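# Fetch blue foam block from floor into door tote

## Task

Find the blue foam block lying somewhere on the room's floor and place it inside the tote near the door so that no part of it sticks out over the tote's rim; the block must stay there without the robot holding it, and the robot must finish upright, neither toppled nor leaning.

## Robot and tools

Robot: a Hello Robot Stretch 3 with one arm. A two-wheel base (0.33 m long, 0.34 m wide) carries a mast with a lift; the arm slides out horizontally toward the robot's right side, ending in a wrist (yaw, pitch, roll) and a gripper. The base drives only forward/backward and turns in place, never sideways; to shift the gripper along the robot's forward direction you drive the base. Turning pivots about the point between the drive wheels, 0.05 m behind the front edge. Fully retracted with the wrist folded, the turning sweep has radius 0.28 m; an unfolded level wrist reaches past that.

Frames: base frame has its origin on the floor between the wheels, x forward, y left, z up. hand_pose is reported in this frame, at the point where closed fingertips meet. Odometry frame is the base frame at scene start; heading is positive leftward, -3.142 to 3.142.

Tool execute_actions takes "actions", a list run in order. Each action may hold "robot" (a command), "steps" (1 to 450 control steps at 30 per second, default 1) and "until" (stop the action early once all listed conditions hold). {"steps": n} alone waits. A command may contain:
- "base": exactly one of {"translate_m": d}, a relative drive in metres from where the base is when the command begins, forward positive, |d| at most 1; or {"rotate_rad": d}, a relative in-place turn in radians, left (counter-clockwise seen from above) positive, |d| at most 3.2.
- "joints": absolute targets by name; unnamed joints keep their previous targets. lift_m 0 to 1.1 (arm height on mast, metres); arm_m 0 to 0.52 (extension, metres); wrist_yaw_rad -1.345 to 4.42 (0 along the arm, positive swings toward the front, 3.0 folded over the base); wrist_pitch_rad -1.57 to 0.451 (0 level, negative tips fingers down); wrist_roll_rad -2.911 to 2.911; gripper_m -0.089 to 0.179 (larger is wider; real fingertip gap is about 0.007 less when nearly shut, 0.025 less when fully open, zero below 0.007); head_pan_rad -3.953 to 1.73 (0 forward, positive left, -1.57 looks along the arm); head_tilt_rad -1.53 to 0.419 (negative looks down).
- "contact_limits": {"arm_m": effort percent 1 to 100}, the motor effort at which the arm halts with contact_stop; lasts until arm_m's next command.
Base and joint motions in one command start together and keep running across later actions. Instead of one command, "robot" may be a list of up to 8 commands (plus {"pause_s": up to 15}) run in sequence, each starting after the previous finished "done" (base or gripper "off_target" also continues). {"robot": {"stop": true}} brakes everything and clears the queue. A new command takes over immediately and discards any older queue. One invalid value rejects the entire call.

Waiting: to wait until everything stops, use "steps": 450 with "until": {"robot": {"status": "ended"}}. Other conditions compare fields, e.g. {"lift_m": [">", 0.3], "base_status": ["!=", "moving"]}; numbers compare as printed (three decimals, four for base distances). {"any": {"status": "ended"}} fires when any motion or the queue ends.

Results: base_status shows progress in brackets (distance done of goal, from wheel counts, so slip counts). joint_goals, joint_status (moving, done, off_target, contact_stop, time_out, stopped, not_commanded, torque_fault), measured_speeds, refusals, queue (idle/running/done/dropped/stopped) and queue_left. Lines starting "refused:" or "dropped:" explain failures, counting from 0. robot.on_its_own appears when a goal was changed by the robot, a joint is slack or off, a motor is loaded at rest, or the base tilts 3+ degrees. base_tilt (degrees, forward/right positive) has a fixed error up to about 4. motor_effort is percent, positive toward higher values, peak in brackets; it is noisy and biased. lidar_m: 12 distances from the origin, 30-degree sectors, first straight ahead then counter-clockwise (4th left, 7th behind, 10th right), in a plane 0.17 m above floor; misses low or clear objects. wrist_depth_mm and head_depth_mm: 7x7 median depths. Each result also returns images from head_camera, nav_camera, wrist_camera; an empty actions list just observes.

Tool zoom_image: {"camera": name, "region": [x0, y0, x1, y1]} in pixels of that camera's latest image, top-left origin, at most 504x504. Tool finished_scene: {"scene": number}; call only once every motion has ended and the block rests in the tote by itself.

Speed: full base speed (0.30 m/s, 1.9 rad/s) only when lift_m under 0.30, arm_m under 0.03 and wrist_yaw_rad over 2.54; otherwise 0.10 m/s and 0.63 rad/s.

Gripping: command gripper_m smaller than the block's width; to let go, open at least 0.02 wider than where the fingers made contact. Neither reading nor "done" proves a grasp; check cameras. Overly hard squeezing triggers a stall guard that weakens grip.

Hazards: fold or unfold the wrist only with lift_m 0.32 to 0.95, pitch -0.4, roll about 0; once folded, lift may go down to 0.25. With yaw below -0.4 keep pitch at -0.5 or lower. Pushing on something rigid with the gripper higher than about 0.45 m can tip the robot; never push twice after a contact_stop. Do not drive while the gripper holds or hooks something fixed, and avoid snagging furniture, especially reversing. If tilt appears, reverse the last move in small steps, free the gripper, and if still leaning lower lift_m near 0.2. After a contact_stop the lift or arm goes slack until commanded again. Wrist and head and base have no contact stop; sustained strain can shut a wrist servo off for 10 s (torque_fault), during which it ignores commands. Avoid drops, slams and hard hits.

Each tool is called after "Call:" by a JSON object that holds its "method" and its "body", one argument or row to a line.

## Session

Call:
{"method": "execute_actions", "body": {
  "actions": []
}}

Scene clock: 0.00 s.
robot.base_odometry: x=+0.000 y=+0.000 heading=+0.000 (m, m, rad; robot's odometry frame)
robot.turned_by_wheels: +0.000 (rad since the last result)
robot.turned_by_imu: +0.000 (rad since the last result)
robot.base_tilt: forward=+1.5 right=+0.5 (deg)
robot.lidar_m: 1.26 1.61 1.62 0.80 0.73 0.74 0.92 1.84 1.69 1.10 1.01 1.01
robot.head_depth_mm: 1100 1100 1086 1094 1098 1092 1102 / 1214 1212 1206 1210 1202 1212 1209 / 1357 1357 1344 1345 1345 1358 1356 / 1543 1539 1554 1528 1535 1524 1529 / 1765 1784 1772 1785 1770 1778 1772 / 1721 1715 1715 1713 1713 1728 1711 / 1598 1565 1558 1558 1558 1572 1583
robot.base_status: not_commanded
robot.joint_positions: lift_m=+0.566 arm_m=+0.003 wrist_yaw_rad=+3.061 wrist_pitch_rad=-0.479 wrist_roll_rad=+0.004 gripper_m=+0.037 head_pan_rad=-0.016 head_tilt_rad=-0.002
robot.joint_goals: lift_m=+0.566 arm_m=+0.003 wrist_yaw_rad=+3.061 wrist_pitch_rad=-0.479 wrist_roll_rad=+0.004 gripper_m=+0.037 head_pan_rad=-0.016 head_tilt_rad=-0.002
robot.joint_status: lift_m=not_commanded arm_m=not_commanded wrist_yaw_rad=not_commanded wrist_pitch_rad=not_commanded wrist_roll_rad=not_commanded gripper_m=not_commanded head_pan_rad=not_commanded head_tilt_rad=not_commanded
robot.measured_speeds: translate_m=+0.000 rotate_rad=+0.000 lift_m=+0.000 arm_m=+0.000 wrist_yaw_rad=+0.000 wrist_pitch_rad=+0.000 wrist_roll_rad=+0.000 head_pan_rad=+0.000 head_tilt_rad=+0.000
robot: refusals=0 queue=idle queue_left=0
robot.motor_effort: left_wheel=-1 right_wheel=+0 lift_m=+32 arm_m=-1 wrist_yaw_rad=+0 wrist_pitch_rad=+6 wrist_roll_rad=+0 gripper_m=+0 head_pan_rad=+0 head_tilt_rad=+2 (%)
robot.hand_pose: x=-0.0039 y=+0.0680 z=+0.5647 quat_wxyz=(+0.196, +0.694, +0.140, +0.679) (m; robot's base frame)
robot.wrist_depth_mm: 557 605 800 901 - - - / 584 656 846 - - - - / 626 707 945 - - - - / 659 770 - - - - - / 699 824 - 912 937 895 894 / 747 778 - 764 - 782 765 / 691 679 676 681 678 680 677
pictures: head_camera (sideways: a quarter turn clockwise sets it upright), nav_camera (sideways: a quarter turn counterclockwise sets it upright), wrist_camera
Images, in order (width x height): head_camera 896x504, nav_camera 672x504, wrist_camera 644x364.

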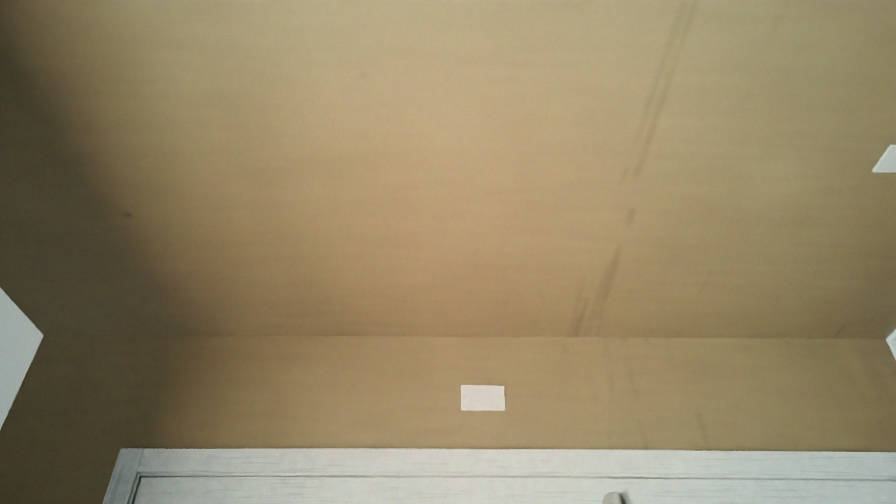

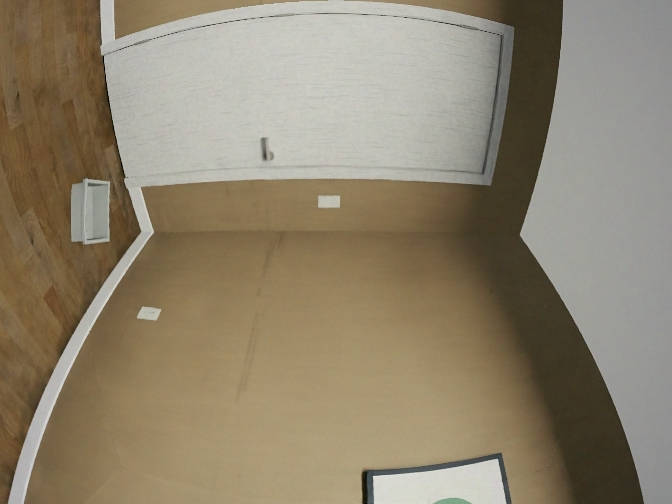

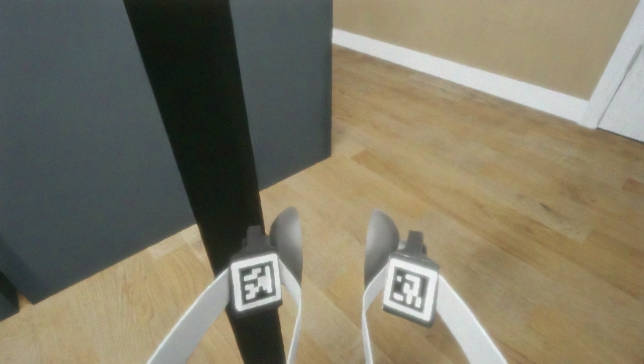

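Tote about (1.3, 0.2).

Call:
{"method": "execute_actions", "body": {
  "actions": [
    {"robot":{"joints":{"head_pan_rad":-2.2,"head_tilt_rad":-0.8}},"steps":450,"until":{"robot":{"status":"ended"}}}
  ]
}}

Call:
{"method": "execute_actions", "body": {
  "actions": [
    {"robot":{"joints":{"head_pan_rad":-3.7}},"steps":450,"until":{"robot":{"status":"ended"}}}
  ]
}}

Scene clock: 1.70 s.
robot.base_odometry: x=+0.000 y=+0.000 heading=+0.000 (m, m, rad; robot's odometry frame)
robot.turned_by_wheels: +0.000 (rad since the last result)
robot.turned_by_imu: +0.000 (rad since the last result)
robot.base_tilt: forward=+1.6 right=+0.6 (deg)
robot.lidar_m: 1.26 1.61 1.61 0.80 0.73 0.74 0.92 1.83 1.69 1.10 1.00 1.02
robot.head_depth_mm: 1754 1893 2119 1797 1501 1297 1145 / 1804 1923 2052 1804 1505 1286 1142 / 1870 2001 2113 1778 1509 1298 1165 / 1865 2036 2127 1799 1492 1291 - / 1983 2290 2222 1772 1494 1287 1175 / 1857 2015 2052 1781 1502 1291 1161 / 1553 1647 1766 1722 1495 1290 1129
robot.base_status: not_commanded
robot.joint_positions: lift_m=+0.566 arm_m=+0.003 wrist_yaw_rad=+3.061 wrist_pitch_rad=-0.479 wrist_roll_rad=+0.004 gripper_m=+0.037 head_pan_rad=-2.193 head_tilt_rad=-0.790
robot.joint_goals: lift_m=+0.566 arm_m=+0.003 wrist_yaw_rad=+3.061 wrist_pitch_rad=-0.479 wrist_roll_rad=+0.004 gripper_m=+0.037 head_pan_rad=-2.200 head_tilt_rad=-0.800
robot.joint_status: lift_m=not_commanded arm_m=not_commanded wrist_yaw_rad=not_commanded wrist_pitch_rad=not_commanded wrist_roll_rad=not_commanded gripper_m=not_commanded head_pan_rad=done head_tilt_rad=done
robot.measured_speeds: translate_m=+0.000 rotate_rad=+0.000 lift_m=+0.000 arm_m=+0.000 wrist_yaw_rad=+0.000 wrist_pitch_rad=+0.000 wrist_roll_rad=+0.000 head_pan_rad=+0.000 head_tilt_rad=+0.000
robot: refusals=0 queue=done queue_left=0
robot.motor_effort: left_wheel=-1(1) right_wheel=+0(0) lift_m=+32(32) arm_m=+0(0) wrist_yaw_rad=+0(0) wrist_pitch_rad=+6(6) wrist_roll_rad=+0(0) gripper_m=+0(0) head_pan_rad=-2(40) head_tilt_rad=-5(41) (%)
robot.hand_pose: x=-0.0039 y=+0.0680 z=+0.5647 quat_wxyz=(+0.196, +0.694, +0.140, +0.679) (m; robot's base frame)
robot.wrist_depth_mm: 554 609 780 898 - - - / 584 650 855 - - - - / 629 700 932 - - - - / 651 778 - - - - - / 698 833 - 880 910 919 890 / 744 784 - 766 - 774 765 / 689 686 669 690 683 663 699
pictures: head_camera (sideways: a quarter turn clockwise sets it upright), nav_camera (sideways: a quarter turn counterclockwise sets it upright), wrist_camera
Images, in order (width x height): head_camera 896x504, nav_camera 672x504, wrist_camera 644x364.

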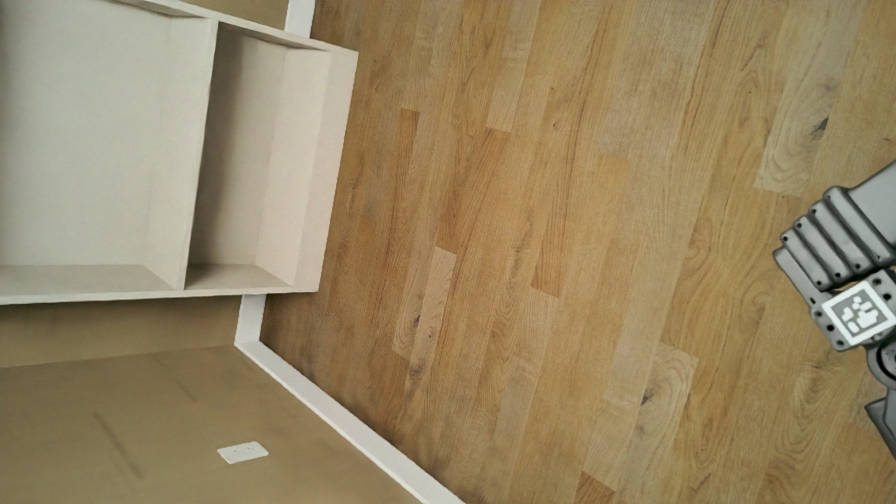

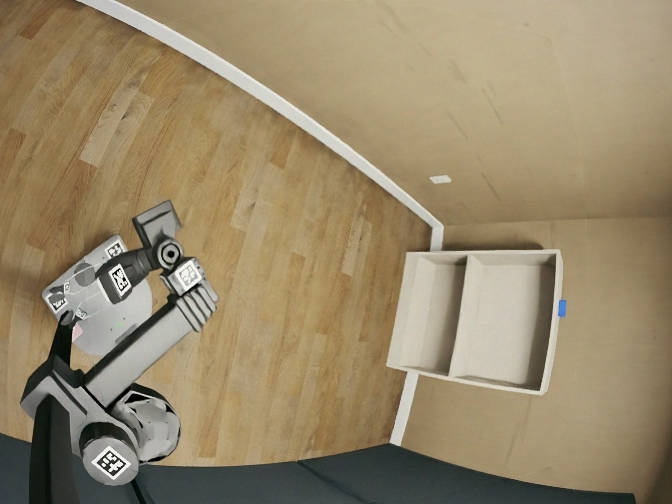

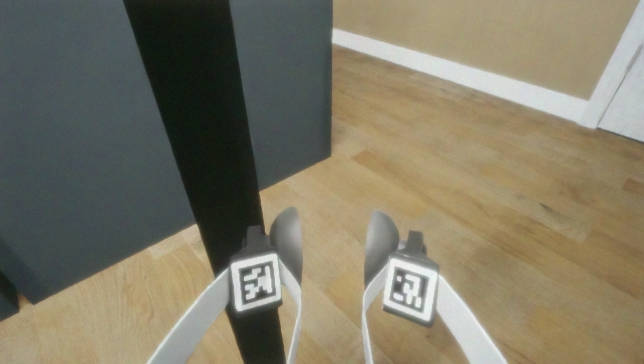

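Scene clock: 3.00 s.
robot.base_odometry: x=+0.000 y=+0.000 heading=+0.000 (m, m, rad; robot's odometry frame)
robot.turned_by_wheels: +0.000 (rad since the last result)
robot.turned_by_imu: +0.000 (rad since the last result)
robot.base_tilt: forward=+1.5 right=+0.6 (deg)
robot.lidar_m: 1.26 1.61 1.61 0.80 0.73 0.74 0.92 1.84 1.69 1.10 1.01 1.01
robot.head_depth_mm: 597 670 763 881 1029 - 1107 / 618 694 800 937 1132 1305 - / 640 723 835 986 1215 1318 - / 676 775 885 1063 1318 1354 - / 690 786 924 1116 1409 1345 - / 717 826 976 1189 1431 1316 1113 / 747 865 1030 1272 1470 1288 1136
robot.base_status: not_commanded
robot.joint_positions: lift_m=+0.566 arm_m=+0.003 wrist_yaw_rad=+3.061 wrist_pitch_rad=-0.479 wrist_roll_rad=+0.004 gripper_m=+0.037 head_pan_rad=-3.693 head_tilt_rad=-0.790
robot.joint_goals: lift_m=+0.566 arm_m=+0.003 wrist_yaw_rad=+3.061 wrist_pitch_rad=-0.479 wrist_roll_rad=+0.004 gripper_m=+0.037 head_pan_rad=-3.700 head_tilt_rad=-0.800
robot.joint_status: lift_m=not_commanded arm_m=not_commanded wrist_yaw_rad=not_commanded wrist_pitch_rad=not_commanded wrist_roll_rad=not_commanded gripper_m=not_commanded head_pan_rad=done head_tilt_rad=done
robot.measured_speeds: translate_m=+0.000 rotate_rad=+0.000 lift_m=+0.000 arm_m=+0.000 wrist_yaw_rad=+0.000 wrist_pitch_rad=+0.000 wrist_roll_rad=+0.000 head_pan_rad=+0.000 head_tilt_rad=+0.000
robot: refusals=0 queue=done queue_left=0
robot.motor_effort: left_wheel=-1(1) right_wheel=+1(0) lift_m=+32(32) arm_m=-1(1) wrist_yaw_rad=+0(0) wrist_pitch_rad=+6(6) wrist_roll_rad=+0(1) gripper_m=+0(0) head_pan_rad=-3(39) head_tilt_rad=-5(5) (%)
robot.hand_pose: x=-0.0039 y=+0.0680 z=+0.5647 quat_wxyz=(+0.196, +0.694, +0.140, +0.679) (m; robot's base frame)
robot.wrist_depth_mm: 559 609 772 906 - - - / 581 660 848 - - - - / 616 706 922 - - - - / 664 773 - - - - - / 712 833 - 918 918 898 910 / 751 788 - 781 - 786 772 / 697 676 667 685 686 691 682
pictures: head_camera (sideways: a quarter turn clockwise sets it upright), nav_camera (sideways: a quarter turn counterclockwise sets it upright), wrist_camera
Images, in order (width x height): head_camera 896x504, nav_camera 672x504, wrist_camera 644x364.

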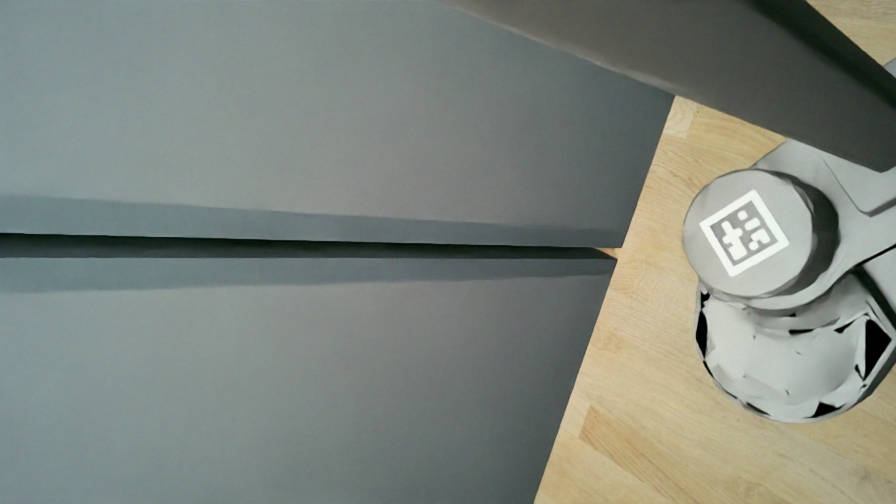

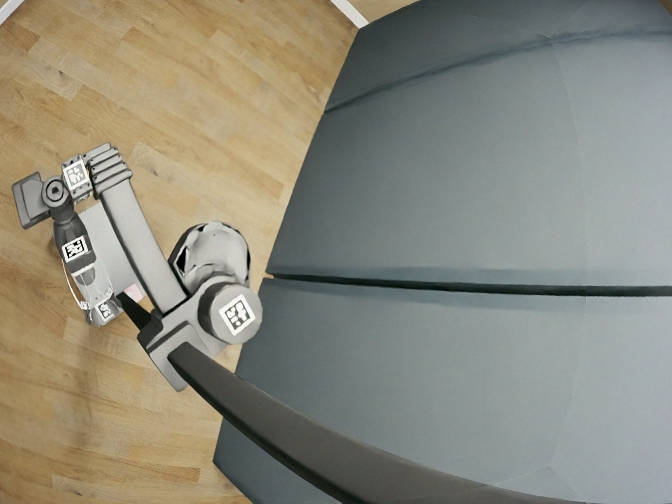

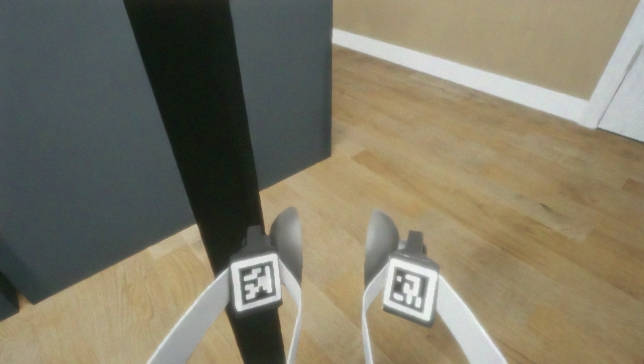

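Call:
{"method": "execute_actions", "body": {
  "actions": [
    {"robot":[{"joints":{"lift_m":0.27,"wrist_pitch_rad":-0.4,"head_pan_rad":0.3,"head_tilt_rad":-0.7},"base":{"rotate_rad":0.95}},{"base":{"translate_m":1}},{"base":{"rotate_rad":1.3}}],"steps":450,"until":{"robot":{"status":"ended"}}}
  ]
}}

Scene clock: 14.73 s.
robot.base_odometry: x=+0.582 y=+0.813 heading=+2.250 (m, m, rad; robot's odometry frame)
robot.turned_by_wheels: +2.250 (rad since the last result)
robot.turned_by_imu: +2.227 (rad since the last result)
robot.base_tilt: forward=+1.5 right=+0.5 (deg)
robot.lidar_m: 2.57 0.55 0.65 1.79 1.83 1.33 1.28 0.92 0.68 0.64 0.69 0.95
robot.head_depth_mm: 2862 3113 2560 1963 1615 1358 1182 / 2884 3207 2540 1974 1604 1350 1174 / 2956 3201 2510 1978 1598 1359 1180 / 2711 3214 2344 1852 1521 1356 1172 / 647 706 781 875 993 1144 1151 / 525 563 609 674 775 959 1147 / 441 483 543 648 796 1041 1173
robot.base_status: done (rotate_rad +1.2998 of +1.3000)
robot.joint_positions: lift_m=+0.271 arm_m=+0.003 wrist_yaw_rad=+3.061 wrist_pitch_rad=-0.421 wrist_roll_rad=+0.004 gripper_m=+0.037 head_pan_rad=+0.293 head_tilt_rad=-0.704
robot.joint_goals: lift_m=+0.270 arm_m=+0.003 wrist_yaw_rad=+3.061 wrist_pitch_rad=-0.400 wrist_roll_rad=+0.004 gripper_m=+0.037 head_pan_rad=+0.300 head_tilt_rad=-0.700
robot.joint_status: lift_m=done arm_m=not_commanded wrist_yaw_rad=not_commanded wrist_pitch_rad=done wrist_roll_rad=not_commanded gripper_m=not_commanded head_pan_rad=done head_tilt_rad=done
robot.measured_speeds: translate_m=+0.000 rotate_rad=+0.000 lift_m=+0.000 arm_m=+0.000 wrist_yaw_rad=+0.000 wrist_pitch_rad=+0.000 wrist_roll_rad=+0.000 head_pan_rad=+0.000 head_tilt_rad=+0.000
robot: refusals=0 queue=done queue_left=0
robot.motor_effort: left_wheel=-4(8) right_wheel=+5(13) lift_m=+18(32) arm_m=+0(0) wrist_yaw_rad=+1(0) wrist_pitch_rad=+9(9) wrist_roll_rad=+0(0) gripper_m=+0(0) head_pan_rad=+4(40) head_tilt_rad=+2(12) (%)
robot.hand_pose: x=-0.0032 y=+0.0757 z=+0.2826 quat_wxyz=(+0.176, +0.698, +0.120, +0.684) (m; robot's base frame)
robot.wrist_depth_mm: - - - - - 759 533 / - - - - - 773 533 / 883 876 861 877 856 795 537 / 695 683 691 690 675 684 536 / 556 559 - 554 582 555 521 / 485 491 - - - 475 473 / - - - - 415 415 412
pictures: head_camera (sideways: a quarter turn clockwise sets it upright), nav_camera (sideways: a quarter turn counterclockwise sets it upright), wrist_camera
Images, in order (width x height): head_camera 896x504, nav_camera 672x504, wrist_camera 644x364.

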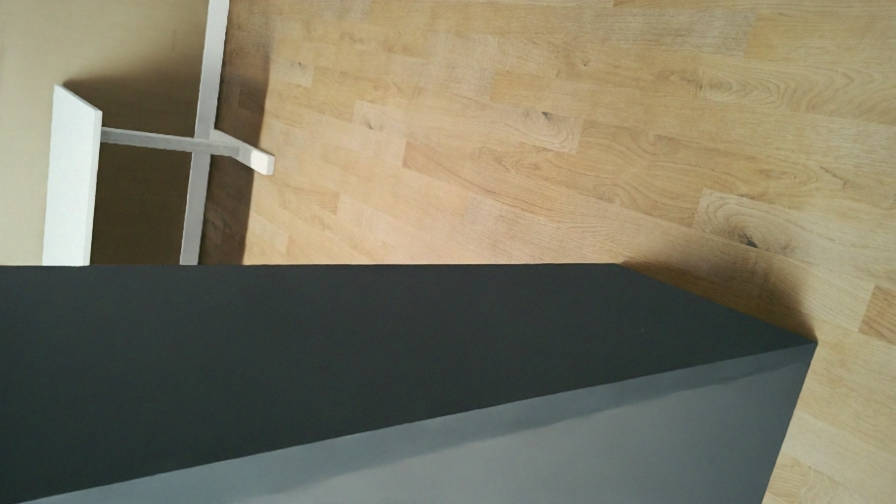

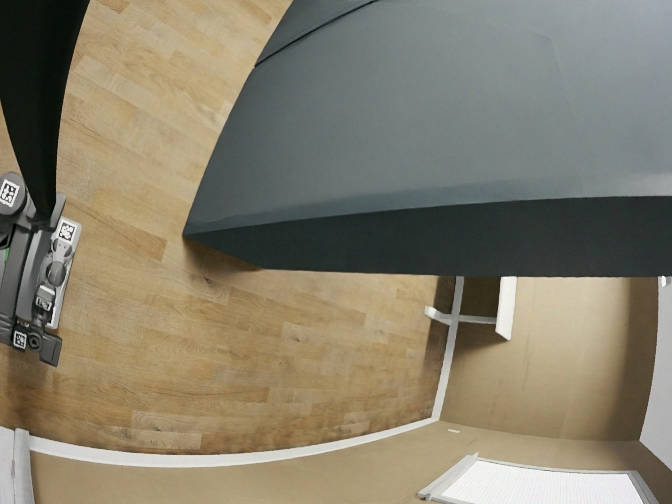

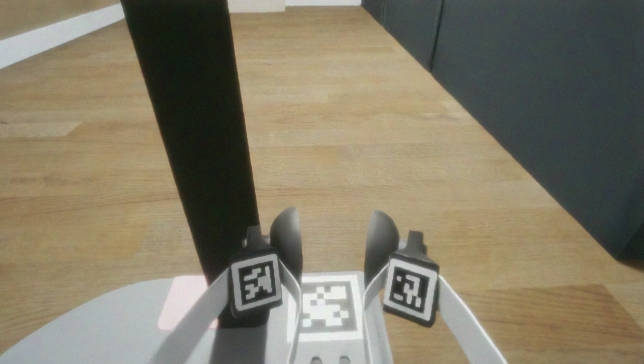

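Call:
{"method": "execute_actions", "body": {
  "actions": [
    {"robot":[{"joints":{"head_pan_rad":1.2},"base":{"translate_m":1}},{"base":{"translate_m":0.4}}],"steps":450,"until":{"robot":{"status":"ended"}}}
  ]
}}

Scene clock: 22.90 s.
robot.base_odometry: x=-0.297 y=+1.903 heading=+2.250 (m, m, rad; robot's odometry frame)
robot.turned_by_wheels: +0.000 (rad since the last result)
robot.turned_by_imu: +0.002 (rad since the last result)
robot.base_tilt: forward=+1.5 right=+0.5 (deg)
robot.lidar_m: 1.71 1.71 2.37 2.17 1.33 0.57 2.61 0.95 0.69 0.67 0.70 0.95
robot.head_depth_mm: 2859 2998 2533 1986 1622 1355 1178 / 3079 3225 2558 1976 1615 1351 1173 / 2906 3250 2532 1972 1601 1351 1174 / 2686 3036 2528 1965 1613 1356 1173 / 2621 3034 2531 1974 1603 1358 1166 / 2570 2911 2553 1956 1605 1346 1175 / 2468 2844 2533 1936 1585 1343 1172
robot.base_status: done (translate_m +0.4000 of +0.4000)
robot.joint_positions: lift_m=+0.271 arm_m=+0.003 wrist_yaw_rad=+3.061 wrist_pitch_rad=-0.421 wrist_roll_rad=+0.004 gripper_m=+0.037 head_pan_rad=+1.193 head_tilt_rad=-0.704
robot.joint_goals: lift_m=+0.270 arm_m=+0.003 wrist_yaw_rad=+3.061 wrist_pitch_rad=-0.400 wrist_roll_rad=+0.004 gripper_m=+0.037 head_pan_rad=+1.200 head_tilt_rad=-0.700
robot.joint_status: lift_m=done arm_m=not_commanded wrist_yaw_rad=not_commanded wrist_pitch_rad=done wrist_roll_rad=not_commanded gripper_m=not_commanded head_pan_rad=done head_tilt_rad=done
robot.measured_speeds: translate_m=+0.000 rotate_rad=+0.000 lift_m=+0.000 arm_m=+0.000 wrist_yaw_rad=+0.000 wrist_pitch_rad=+0.000 wrist_roll_rad=+0.000 head_pan_rad=+0.000 head_tilt_rad=+0.000
robot: refusals=0 queue=done queue_left=0
robot.motor_effort: left_wheel=-4(8) right_wheel=+5(12) lift_m=+18(18) arm_m=+0(0) wrist_yaw_rad=+0(1) wrist_pitch_rad=+9(9) wrist_roll_rad=+0(0) gripper_m=+0(0) head_pan_rad=+4(40) head_tilt_rad=+2(2) (%)
robot.hand_pose: x=-0.0032 y=+0.0757 z=+0.2827 quat_wxyz=(+0.176, +0.698, +0.120, +0.684) (m; robot's base frame)
robot.wrist_depth_mm: - - - - - - - / - - - - - - - / 711 798 867 863 850 855 850 / 614 698 687 674 678 679 663 / 552 563 - 564 585 568 563 / 481 492 - - - 477 473 / - - - - 416 408 410
pictures: head_camera (sideways: a quarter turn clockwise sets it upright), nav_camera (sideways: a quarter turn counterclockwise sets it upright), wrist_camera
Images, in order (width x height): head_camera 896x504, nav_camera 672x504, wrist_camera 644x364.

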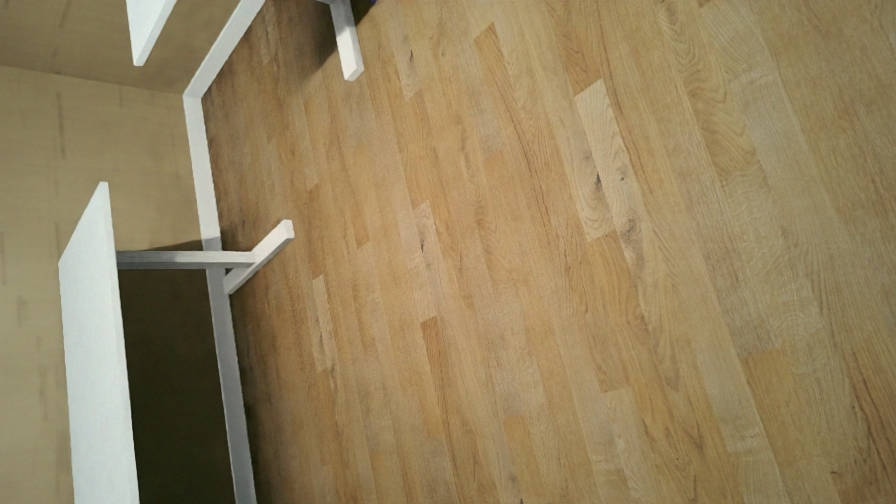

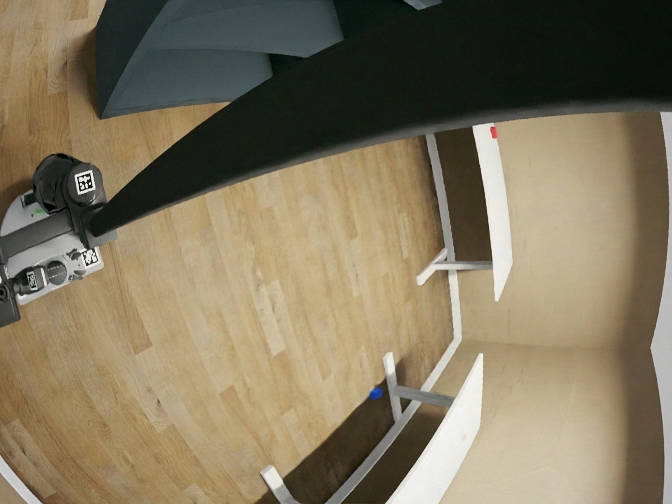

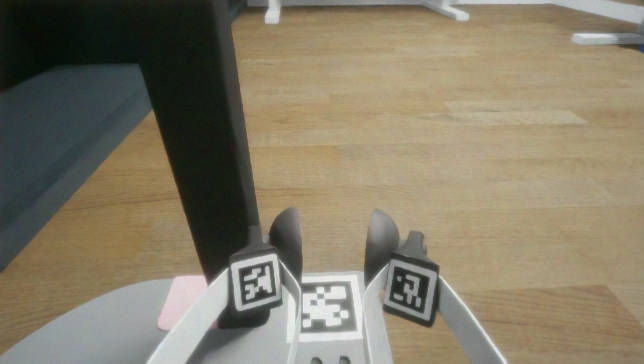

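Call:
{"method": "execute_actions", "body": {
  "actions": [
    {"robot":[{"joints":{"head_pan_rad":-1.5,"head_tilt_rad":-1.0},"base":{"rotate_rad":1.06}},{"base":{"translate_m":1}},{"base":{"translate_m":0.72}},{"base":{"rotate_rad":0.5},"joints":{"lift_m":0.34}},{"joints":{"wrist_yaw_rad":0,"gripper_m":0.17}},{"joints":{"wrist_pitch_rad":-1.0}}],"steps":450},
    {"steps":450,"until":{"robot":{"status":"ended"}}}
  ]
}}

Scene clock: 39.97 s.
robot.base_odometry: x=-1.993 y=+1.616 heading=-2.474 (m, m, rad; robot's odometry frame)
robot.turned_by_wheels: +1.560 (rad since the last result)
robot.turned_by_imu: +1.545 (rad since the last result)
robot.base_tilt: forward=+1.5 right=+0.6 (deg)
robot.lidar_m: 1.18 1.55 1.47 1.35 1.77 2.26 2.17 1.30 1.31 0.83 0.84 1.68
robot.head_depth_mm: 1070 890 763 1462 1360 1214 1101 / 1067 893 761 1466 1341 1211 1124 / 1065 890 758 1457 1342 1241 - / 1074 887 760 1492 1340 1226 - / 1064 887 759 1428 1316 1215 1098 / 1092 885 757 1483 1336 1205 1093 / 1195 1345 755 1479 1330 1202 1096
robot.base_status: done (rotate_rad +0.4998 of +0.5000)
robot.joint_positions: lift_m=+0.339 arm_m=+0.003 wrist_yaw_rad=+0.003 wrist_pitch_rad=-1.003 wrist_roll_rad=+0.004 gripper_m=+0.170 head_pan_rad=-1.493 head_tilt_rad=-0.988
robot.joint_goals: lift_m=+0.340 arm_m=+0.003 wrist_yaw_rad=+0.000 wrist_pitch_rad=-1.000 wrist_roll_rad=+0.004 gripper_m=+0.170 head_pan_rad=-1.500 head_tilt_rad=-1.000
robot.joint_status: lift_m=done arm_m=not_commanded wrist_yaw_rad=done wrist_pitch_rad=done wrist_roll_rad=not_commanded gripper_m=done head_pan_rad=done head_tilt_rad=done
robot.measured_speeds: translate_m=+0.000 rotate_rad=+0.000 lift_m=+0.000 arm_m=+0.000 wrist_yaw_rad=+0.000 wrist_pitch_rad=+0.000 wrist_roll_rad=+0.000 head_pan_rad=+0.000 head_tilt_rad=+0.000
robot: refusals=0 queue=done queue_left=0
robot.motor_effort: left_wheel=-4(8) right_wheel=+4(12) lift_m=+45(45) arm_m=+0(0) wrist_yaw_rad=-2(2) wrist_pitch_rad=+1(10) wrist_roll_rad=+0(0) gripper_m=+0(100) head_pan_rad=-3(40) head_tilt_rad=-6(28) (%)
robot.hand_pose: x=-0.0213 y=-0.2650 z=+0.2491 quat_wxyz=(+0.619, +0.340, -0.620, -0.340) (m; robot's base frame)
robot.wrist_depth_mm: 554 543 526 529 525 524 527 / 515 494 489 494 490 490 484 / 478 470 474 461 458 456 455 / 450 445 437 444 433 429 426 / 424 426 413 413 412 411 404 / 405 392 393 388 389 385 382 / 371 374 379 375 367 363 356
pictures: head_camera (sideways: a quarter turn clockwise sets it upright), nav_camera (sideways: a quarter turn counterclockwise sets it upright), wrist_camera
Images, in order (width x height): head_camera 896x504, nav_camera 672x504, wrist_camera 644x364.

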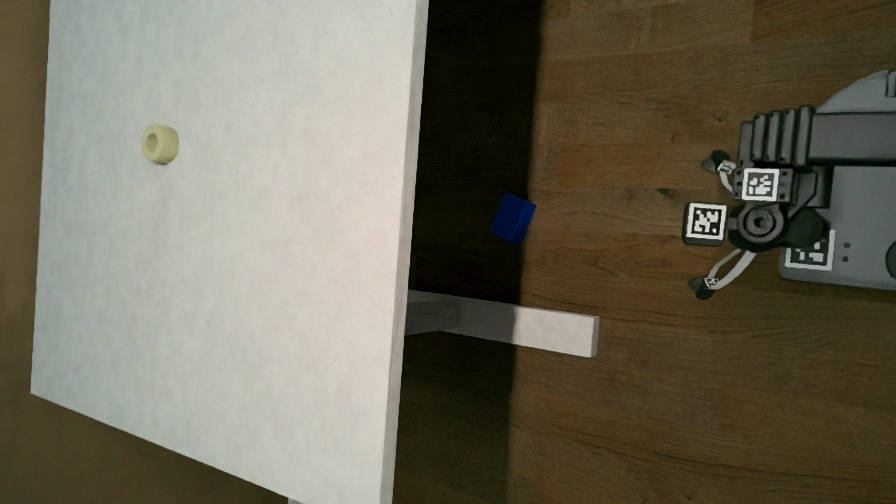

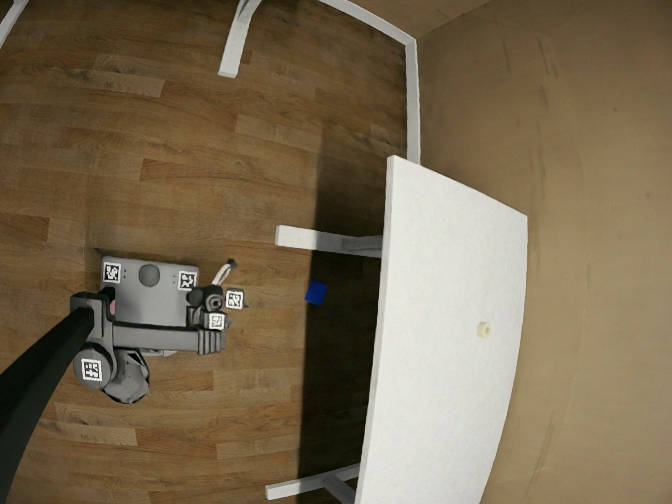

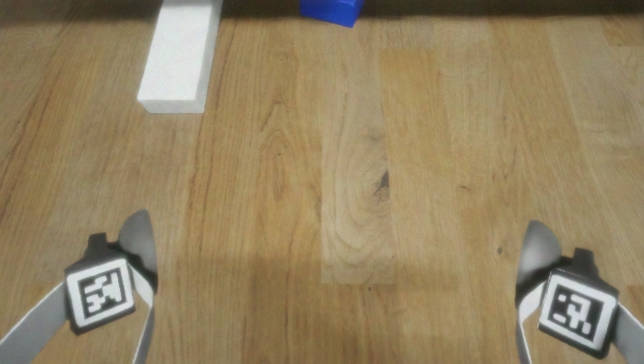

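Well aligned.

Call:
{"method": "execute_actions", "body": {
  "actions": [
    {"robot":{"joints":{"lift_m":0.125,"arm_m":0.36}},"steps":450,"until":{"robot":{"status":"ended"}}}
  ]
}}

Scene clock: 43.77 s.
robot.base_odometry: x=-1.993 y=+1.616 heading=-2.474 (m, m, rad; robot's odometry frame)
robot.turned_by_wheels: +0.000 (rad since the last result)
robot.turned_by_imu: +0.000 (rad since the last result)
robot.base_tilt: forward=+1.5 right=+0.6 (deg)
robot.lidar_m: 1.18 1.55 1.47 1.35 1.77 2.25 2.17 1.31 1.31 0.83 0.84 1.68
robot.head_depth_mm: 1070 891 762 1461 1358 1216 1103 / 1069 891 764 1466 1343 1206 1131 / 1065 887 763 1467 1296 1201 - / 1060 884 757 1494 1319 1209 - / 1065 885 756 1441 1321 1204 1099 / 1094 883 759 1488 1346 1209 1092 / 1195 1347 754 1480 1338 1200 1098
robot.base_status: done (rotate_rad +0.4998 of +0.5000)
robot.joint_positions: lift_m=+0.126 arm_m=+0.360 wrist_yaw_rad=+0.001 wrist_pitch_rad=-1.005 wrist_roll_rad=+0.004 gripper_m=+0.170 head_pan_rad=-1.493 head_tilt_rad=-0.988
robot.joint_goals: lift_m=+0.125 arm_m=+0.360 wrist_yaw_rad=+0.000 wrist_pitch_rad=-1.000 wrist_roll_rad=+0.004 gripper_m=+0.170 head_pan_rad=-1.500 head_tilt_rad=-1.000
robot.joint_status: lift_m=done arm_m=done wrist_yaw_rad=done wrist_pitch_rad=done wrist_roll_rad=not_commanded gripper_m=done head_pan_rad=done head_tilt_rad=done
robot.measured_speeds: translate_m=+0.000 rotate_rad=+0.000 lift_m=+0.000 arm_m=+0.000 wrist_yaw_rad=+0.000 wrist_pitch_rad=+0.000 wrist_roll_rad=+0.000 head_pan_rad=+0.000 head_tilt_rad=+0.000
robot: refusals=0 queue=done queue_left=0
robot.motor_effort: left_wheel=-4(4) right_wheel=+4(5) lift_m=+17(46) arm_m=+4(5) wrist_yaw_rad=-1(2) wrist_pitch_rad=+2(2) wrist_roll_rad=+0(0) gripper_m=+0(0) head_pan_rad=-3(3) head_tilt_rad=-6(6) (%)
robot.hand_pose: x=-0.0215 y=-0.6218 z=+0.0351 quat_wxyz=(+0.619, +0.340, -0.620, -0.341) (m; robot's base frame)
robot.wrist_depth_mm: 232 264 262 258 255 253 250 / 232 245 239 185 233 236 234 / 225 230 220 176 219 221 219 / 213 215 213 208 209 207 206 / 203 205 200 199 198 196 195 / 195 190 189 188 187 186 185 / 179 181 180 179 178 176 172
pictures: head_camera (sideways: a quarter turn clockwise sets it upright), nav_camera (sideways: a quarter turn counterclockwise sets it upright), wrist_camera
Images, in order (width x height): head_camera 896x504, nav_camera 672x504, wrist_camera 644x364.

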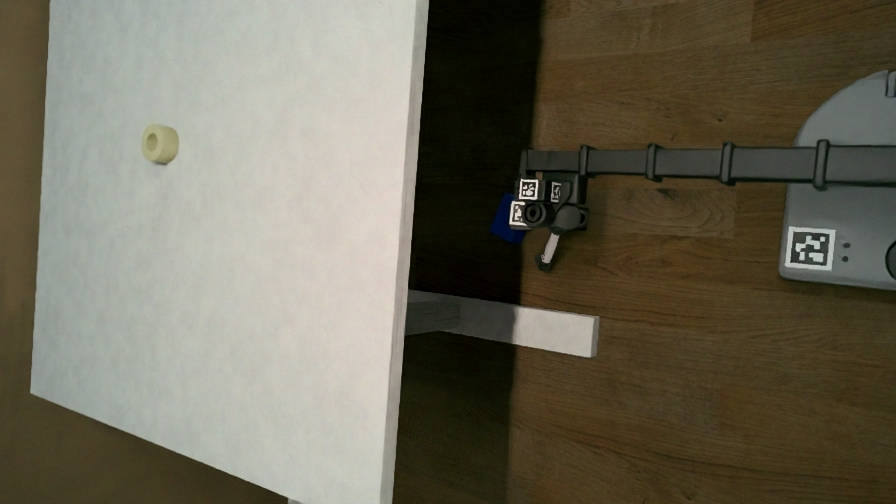

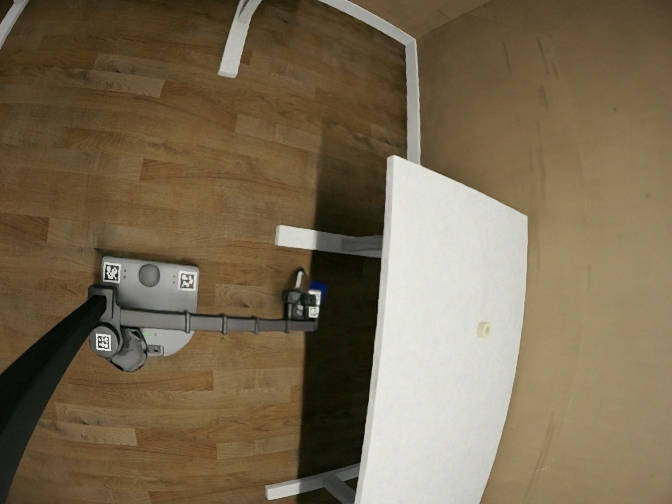

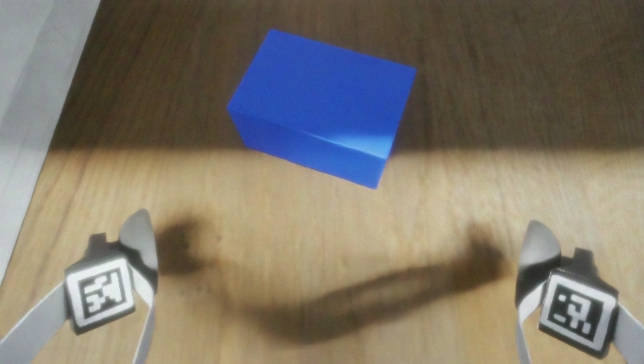

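Call:
{"method": "execute_actions", "body": {
  "actions": [
    {"robot":[{"joints":{"lift_m":0.115,"arm_m":0.43,"wrist_yaw_rad":0.06}},{"joints":{"gripper_m":0.03}}],"steps":450,"until":{"robot":{"status":"ended"}}}
  ]
}}

Call:
{"method": "execute_actions", "body": {
  "actions": [
    {"robot":[{"joints":{"lift_m":0.34,"arm_m":0.0,"wrist_pitch_rad":-0.4}}],"steps":450,"until":{"robot":{"status":"ended"}}}
  ]
}}

Scene clock: 47.33 s.
robot.base_odometry: x=-1.993 y=+1.616 heading=-2.474 (m, m, rad; robot's odometry frame)
robot.turned_by_wheels: +0.000 (rad since the last result)
robot.turned_by_imu: +0.000 (rad since the last result)
robot.base_tilt: forward=+1.5 right=+0.6 (deg)
robot.lidar_m: 1.18 1.55 1.47 1.35 1.77 2.27 2.17 1.31 1.31 0.83 0.84 1.68
robot.head_depth_mm: 1063 895 762 1452 1348 1211 1104 / 1068 888 763 1460 1353 1209 1130 / 1067 886 757 1482 1337 1214 - / 1065 892 760 1484 1349 1208 - / 1059 889 759 1431 1320 1201 1096 / 1092 883 753 1479 1345 1207 1094 / 1200 1336 755 1480 1333 1201 1085
robot.base_status: done (rotate_rad +0.4998 of +0.5000)
robot.joint_positions: lift_m=+0.116 arm_m=+0.430 wrist_yaw_rad=+0.058 wrist_pitch_rad=-1.005 wrist_roll_rad=+0.004 gripper_m=+0.031 head_pan_rad=-1.493 head_tilt_rad=-0.988
robot.joint_goals: lift_m=+0.115 arm_m=+0.430 wrist_yaw_rad=+0.060 wrist_pitch_rad=-1.000 wrist_roll_rad=+0.004 gripper_m=+0.030 head_pan_rad=-1.500 head_tilt_rad=-1.000
robot.joint_status: lift_m=done arm_m=done wrist_yaw_rad=done wrist_pitch_rad=done wrist_roll_rad=not_commanded gripper_m=done head_pan_rad=done head_tilt_rad=done
robot.measured_speeds: translate_m=+0.000 rotate_rad=+0.000 lift_m=+0.000 arm_m=+0.000 wrist_yaw_rad=+0.000 wrist_pitch_rad=+0.000 wrist_roll_rad=+0.000 head_pan_rad=+0.000 head_tilt_rad=+0.000
robot: refusals=0 queue=done queue_left=0
robot.motor_effort: left_wheel=-4(4) right_wheel=+4(5) lift_m=+18(16) arm_m=+4(4) wrist_yaw_rad=+1(2) wrist_pitch_rad=+2(2) wrist_roll_rad=-1(0) gripper_m=-27(100) head_pan_rad=-2(2) head_tilt_rad=-6(6) (%)
robot.hand_pose: x=-0.0148 y=-0.6915 z=+0.0251 quat_wxyz=(+0.628, +0.358, -0.610, -0.323) (m; robot's base frame)
robot.wrist_depth_mm: 216 249 245 245 243 240 237 / 217 232 229 228 225 223 222 / 213 216 215 164 212 208 208 / 203 203 200 151 149 197 196 / 193 192 146 142 141 187 184 / 183 182 180 175 135 177 174 / 174 172 170 170 168 166 166
pictures: head_camera (sideways: a quarter turn clockwise sets it upright), nav_camera (sideways: a quarter turn counterclockwise sets it upright), wrist_camera
Images, in order (width x height): head_camera 896x504, nav_camera 672x504, wrist_camera 644x364.

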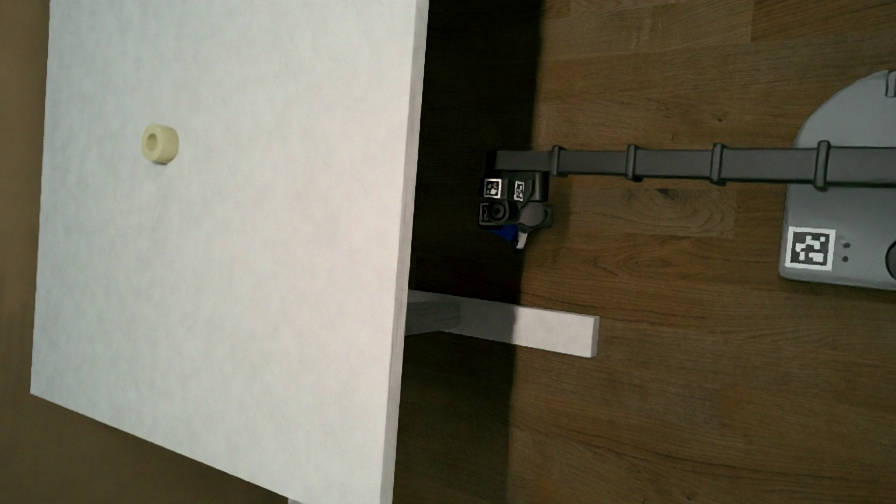

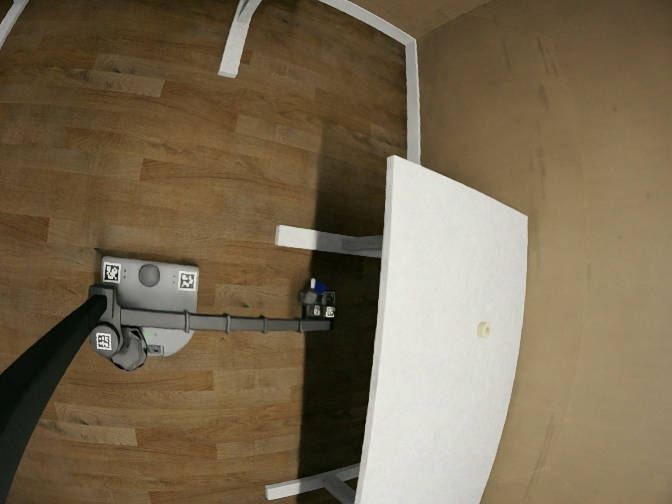

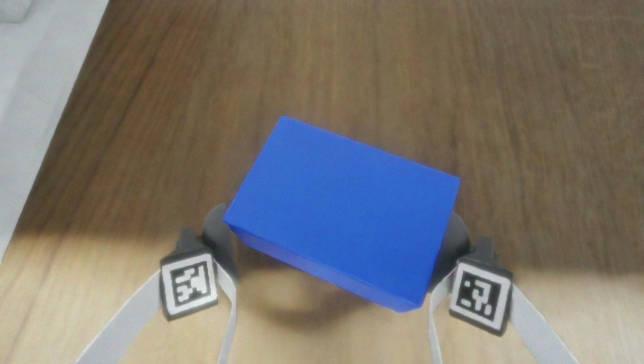

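Scene clock: 51.53 s.
robot.base_odometry: x=-1.993 y=+1.616 heading=-2.474 (m, m, rad; robot's odometry frame)
robot.turned_by_wheels: +0.000 (rad since the last result)
robot.turned_by_imu: +0.000 (rad since the last result)
robot.base_tilt: forward=+1.5 right=+0.6 (deg)
robot.lidar_m: 1.17 1.55 1.47 1.35 1.77 2.26 2.17 1.31 1.30 0.83 0.84 1.68
robot.head_depth_mm: 1070 890 761 1471 1341 1212 1107 / 1068 888 760 1466 1336 1211 1121 / 1067 890 762 1459 1348 1228 - / 1069 889 760 1492 1334 1228 - / 1066 883 756 1432 1319 1202 1097 / 1095 882 757 1492 1332 1201 1098 / 1188 1344 753 1477 1335 1200 1097
robot.base_status: done (rotate_rad +0.4998 of +0.5000)
robot.joint_positions: lift_m=+0.339 arm_m=+0.003 wrist_yaw_rad=+0.058 wrist_pitch_rad=-0.424 wrist_roll_rad=+0.004 gripper_m=+0.038 head_pan_rad=-1.493 head_tilt_rad=-0.988
robot.joint_goals: lift_m=+0.340 arm_m=+0.000 wrist_yaw_rad=+0.060 wrist_pitch_rad=-0.400 wrist_roll_rad=+0.004 gripper_m=+0.037 head_pan_rad=-1.500 head_tilt_rad=-1.000
robot.joint_status: lift_m=done arm_m=done wrist_yaw_rad=done wrist_pitch_rad=done wrist_roll_rad=not_commanded gripper_m=done head_pan_rad=done head_tilt_rad=done
robot.measured_speeds: translate_m=+0.000 rotate_rad=+0.000 lift_m=+0.000 arm_m=+0.000 wrist_yaw_rad=+0.000 wrist_pitch_rad=+0.000 wrist_roll_rad=+0.000 head_pan_rad=+0.000 head_tilt_rad=+0.000
robot: refusals=0 queue=done queue_left=0
robot.on_its_own: gripper_m is held at +0.037, not at your +0.030, by its stall guard, which is not easing now
robot.motor_effort: left_wheel=-4(4) right_wheel=+5(4) lift_m=+45(46) arm_m=-3(4) wrist_yaw_rad=+1(1) wrist_pitch_rad=+11(12) wrist_roll_rad=+0(0) gripper_m=-24(27) head_pan_rad=-3(2) head_tilt_rad=-6(6) (%)
robot.hand_pose: x=-0.0085 y=-0.3712 z=+0.3507 quat_wxyz=(+0.694, +0.169, -0.688, -0.129) (m; robot's base frame)
robot.wrist_depth_mm: 949 928 872 897 877 889 839 / - - 936 - 954 954 912 / - - 899 957 - - 962 / 793 810 688 153 150 787 794 / 661 651 147 142 141 667 660 / 552 576 553 525 134 574 548 / 487 472 468 482 483 473 486
pictures: head_camera (sideways: a quarter turn clockwise sets it upright), nav_camera (sideways: a quarter turn counterclockwise sets it upright), wrist_camera
Images, in order (width x height): head_camera 896x504, nav_camera 672x504, wrist_camera 644x364.

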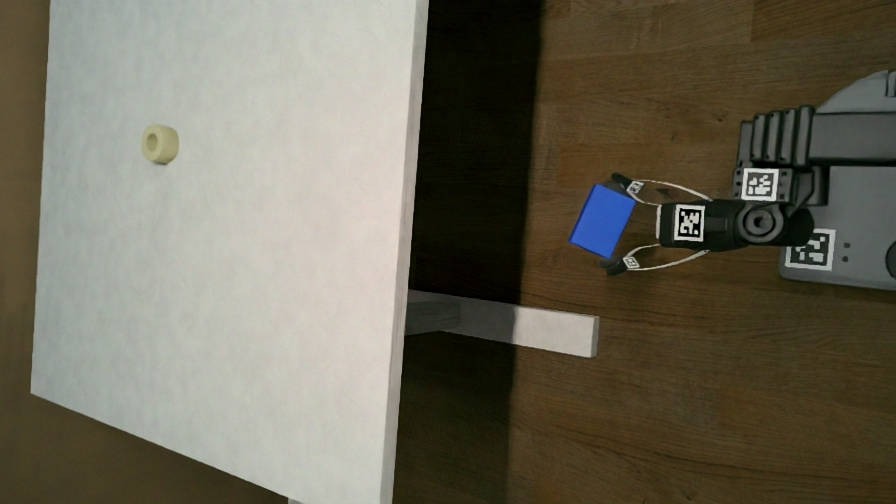

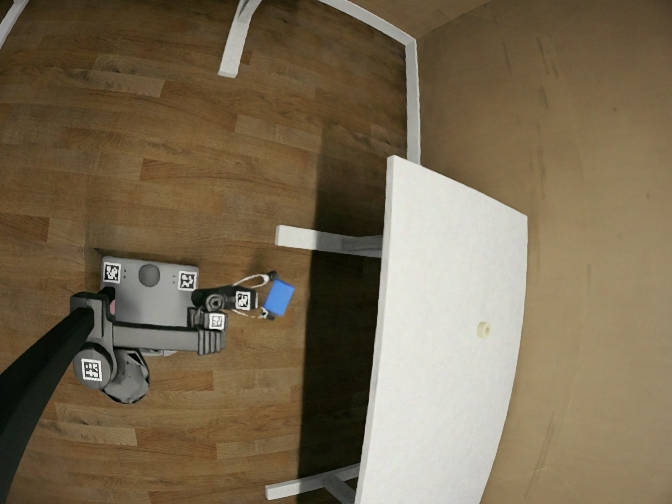

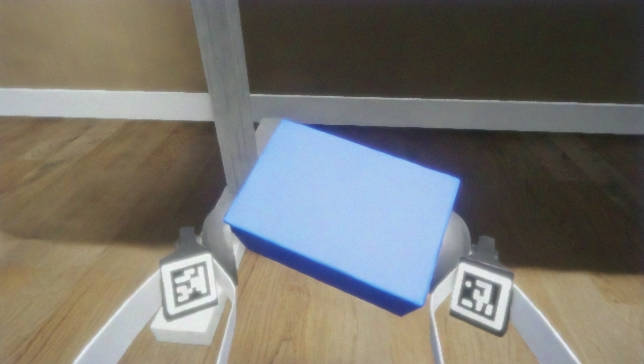

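Call:
{"method": "execute_actions", "body": {
  "actions": [
    {"robot":[{"joints":{"wrist_yaw_rad":2.65},"base":{"rotate_rad":-0.5}},{"joints":{"lift_m":0.29},"base":{"translate_m":-0.02}},{"base":{"translate_m":-1}},{"base":{"translate_m":-0.75}},{"base":{"rotate_rad":-1.06}},{"base":{"translate_m":-1}},{"base":{"translate_m":-0.65}},{"base":{"rotate_rad":-1.3}}],"steps":450},
    {"steps":450,"until":{"robot":{"status":"ended"}}},
    {"robot":[{"joints":{"lift_m":0.4}},{"joints":{"wrist_yaw_rad":0}},{"joints":{"wrist_pitch_rad":-1.1,"arm_m":0.2}}],"steps":450,"until":{"robot":{"status":"ended"}}}
  ]
}}

Scene clock: 83.90 s.
robot.base_odometry: x=+0.788 y=+0.627 heading=+0.950 (m, m, rad; robot's odometry frame)
robot.turned_by_wheels: -2.859 (rad since the last result)
robot.turned_by_imu: -2.838 (rad since the last result)
robot.base_tilt: forward=+1.5 right=+0.5 (deg)
robot.lidar_m: 0.61 0.73 1.30 0.81 0.86 1.52 1.98 1.16 1.01 1.00 0.70 0.61
robot.head_depth_mm: 888 1030 1219 1451 1354 1209 1106 / 914 1070 1291 1481 1357 1210 - / 957 1121 1361 1515 - 1218 - / 997 1165 1434 1513 1320 1206 - / 1043 1236 1525 1511 1319 1205 1092 / 1033 1180 1329 1459 1331 1205 1095 / 899 973 1044 1184 1301 1204 1093
robot.base_status: done (rotate_rad -1.2998 of -1.3000)
robot.joint_positions: lift_m=+0.399 arm_m=+0.200 wrist_yaw_rad=+0.001 wrist_pitch_rad=-1.104 wrist_roll_rad=+0.004 gripper_m=+0.038 head_pan_rad=-1.494 head_tilt_rad=-0.988
robot.joint_goals: lift_m=+0.400 arm_m=+0.200 wrist_yaw_rad=+0.000 wrist_pitch_rad=-1.100 wrist_roll_rad=+0.004 gripper_m=+0.037 head_pan_rad=-1.500 head_tilt_rad=-1.000
robot.joint_status: lift_m=done arm_m=done wrist_yaw_rad=done wrist_pitch_rad=done wrist_roll_rad=not_commanded gripper_m=done head_pan_rad=done head_tilt_rad=done
robot.measured_speeds: translate_m=+0.000 rotate_rad=+0.000 lift_m=+0.000 arm_m=+0.000 wrist_yaw_rad=+0.000 wrist_pitch_rad=+0.000 wrist_roll_rad=+0.000 head_pan_rad=+0.000 head_tilt_rad=+0.000
robot: refusals=0 queue=done queue_left=0
robot.on_its_own: gripper_m is held at +0.037, not at your +0.030, by its stall guard, which is not easing now
robot.motor_effort: left_wheel=+2(7) right_wheel=-4(12) lift_m=+45(46) arm_m=+3(4) wrist_yaw_rad=-1(3) wrist_pitch_rad=+1(13) wrist_roll_rad=+0(0) gripper_m=-24(23) head_pan_rad=-3(2) head_tilt_rad=-6(6) (%)
robot.hand_pose: x=-0.0215 y=-0.4386 z=+0.2985 quat_wxyz=(+0.601, +0.370, -0.603, -0.371) (m; robot's base frame)
robot.wrist_depth_mm: 493 550 557 450 539 534 529 / 530 524 434 506 429 511 507 / 510 505 441 491 487 492 487 / 489 487 362 153 151 469 460 / 469 459 147 142 140 447 444 / 447 448 434 429 134 433 422 / 432 429 427 418 413 412 412
pictures: head_camera (sideways: a quarter turn clockwise sets it upright), nav_camera (sideways: a quarter turn counterclockwise sets it upright), wrist_camera
Images, in order (width x height): head_camera 896x504, nav_camera 672x504, wrist_camera 644x364.

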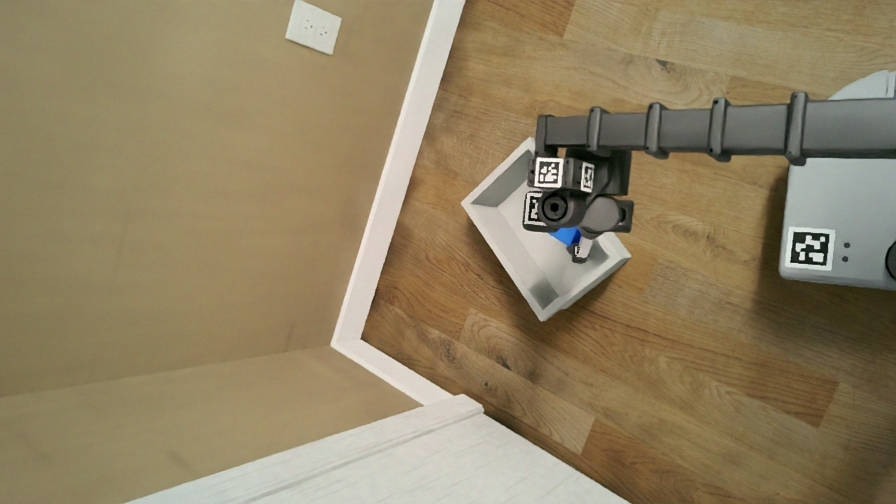

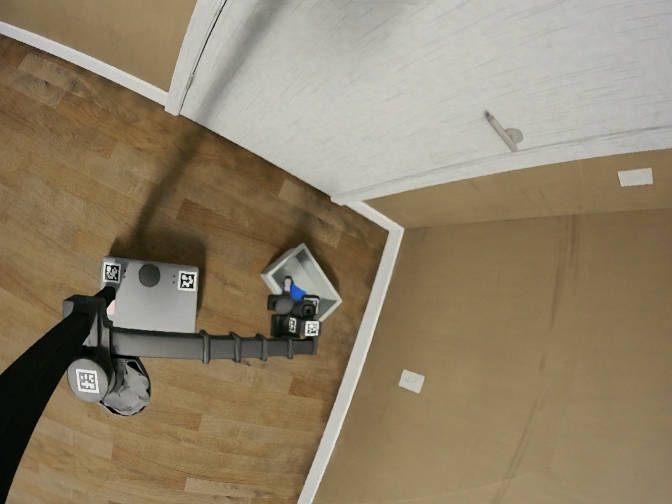

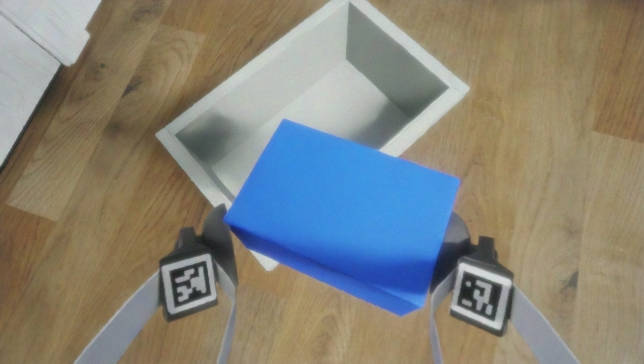

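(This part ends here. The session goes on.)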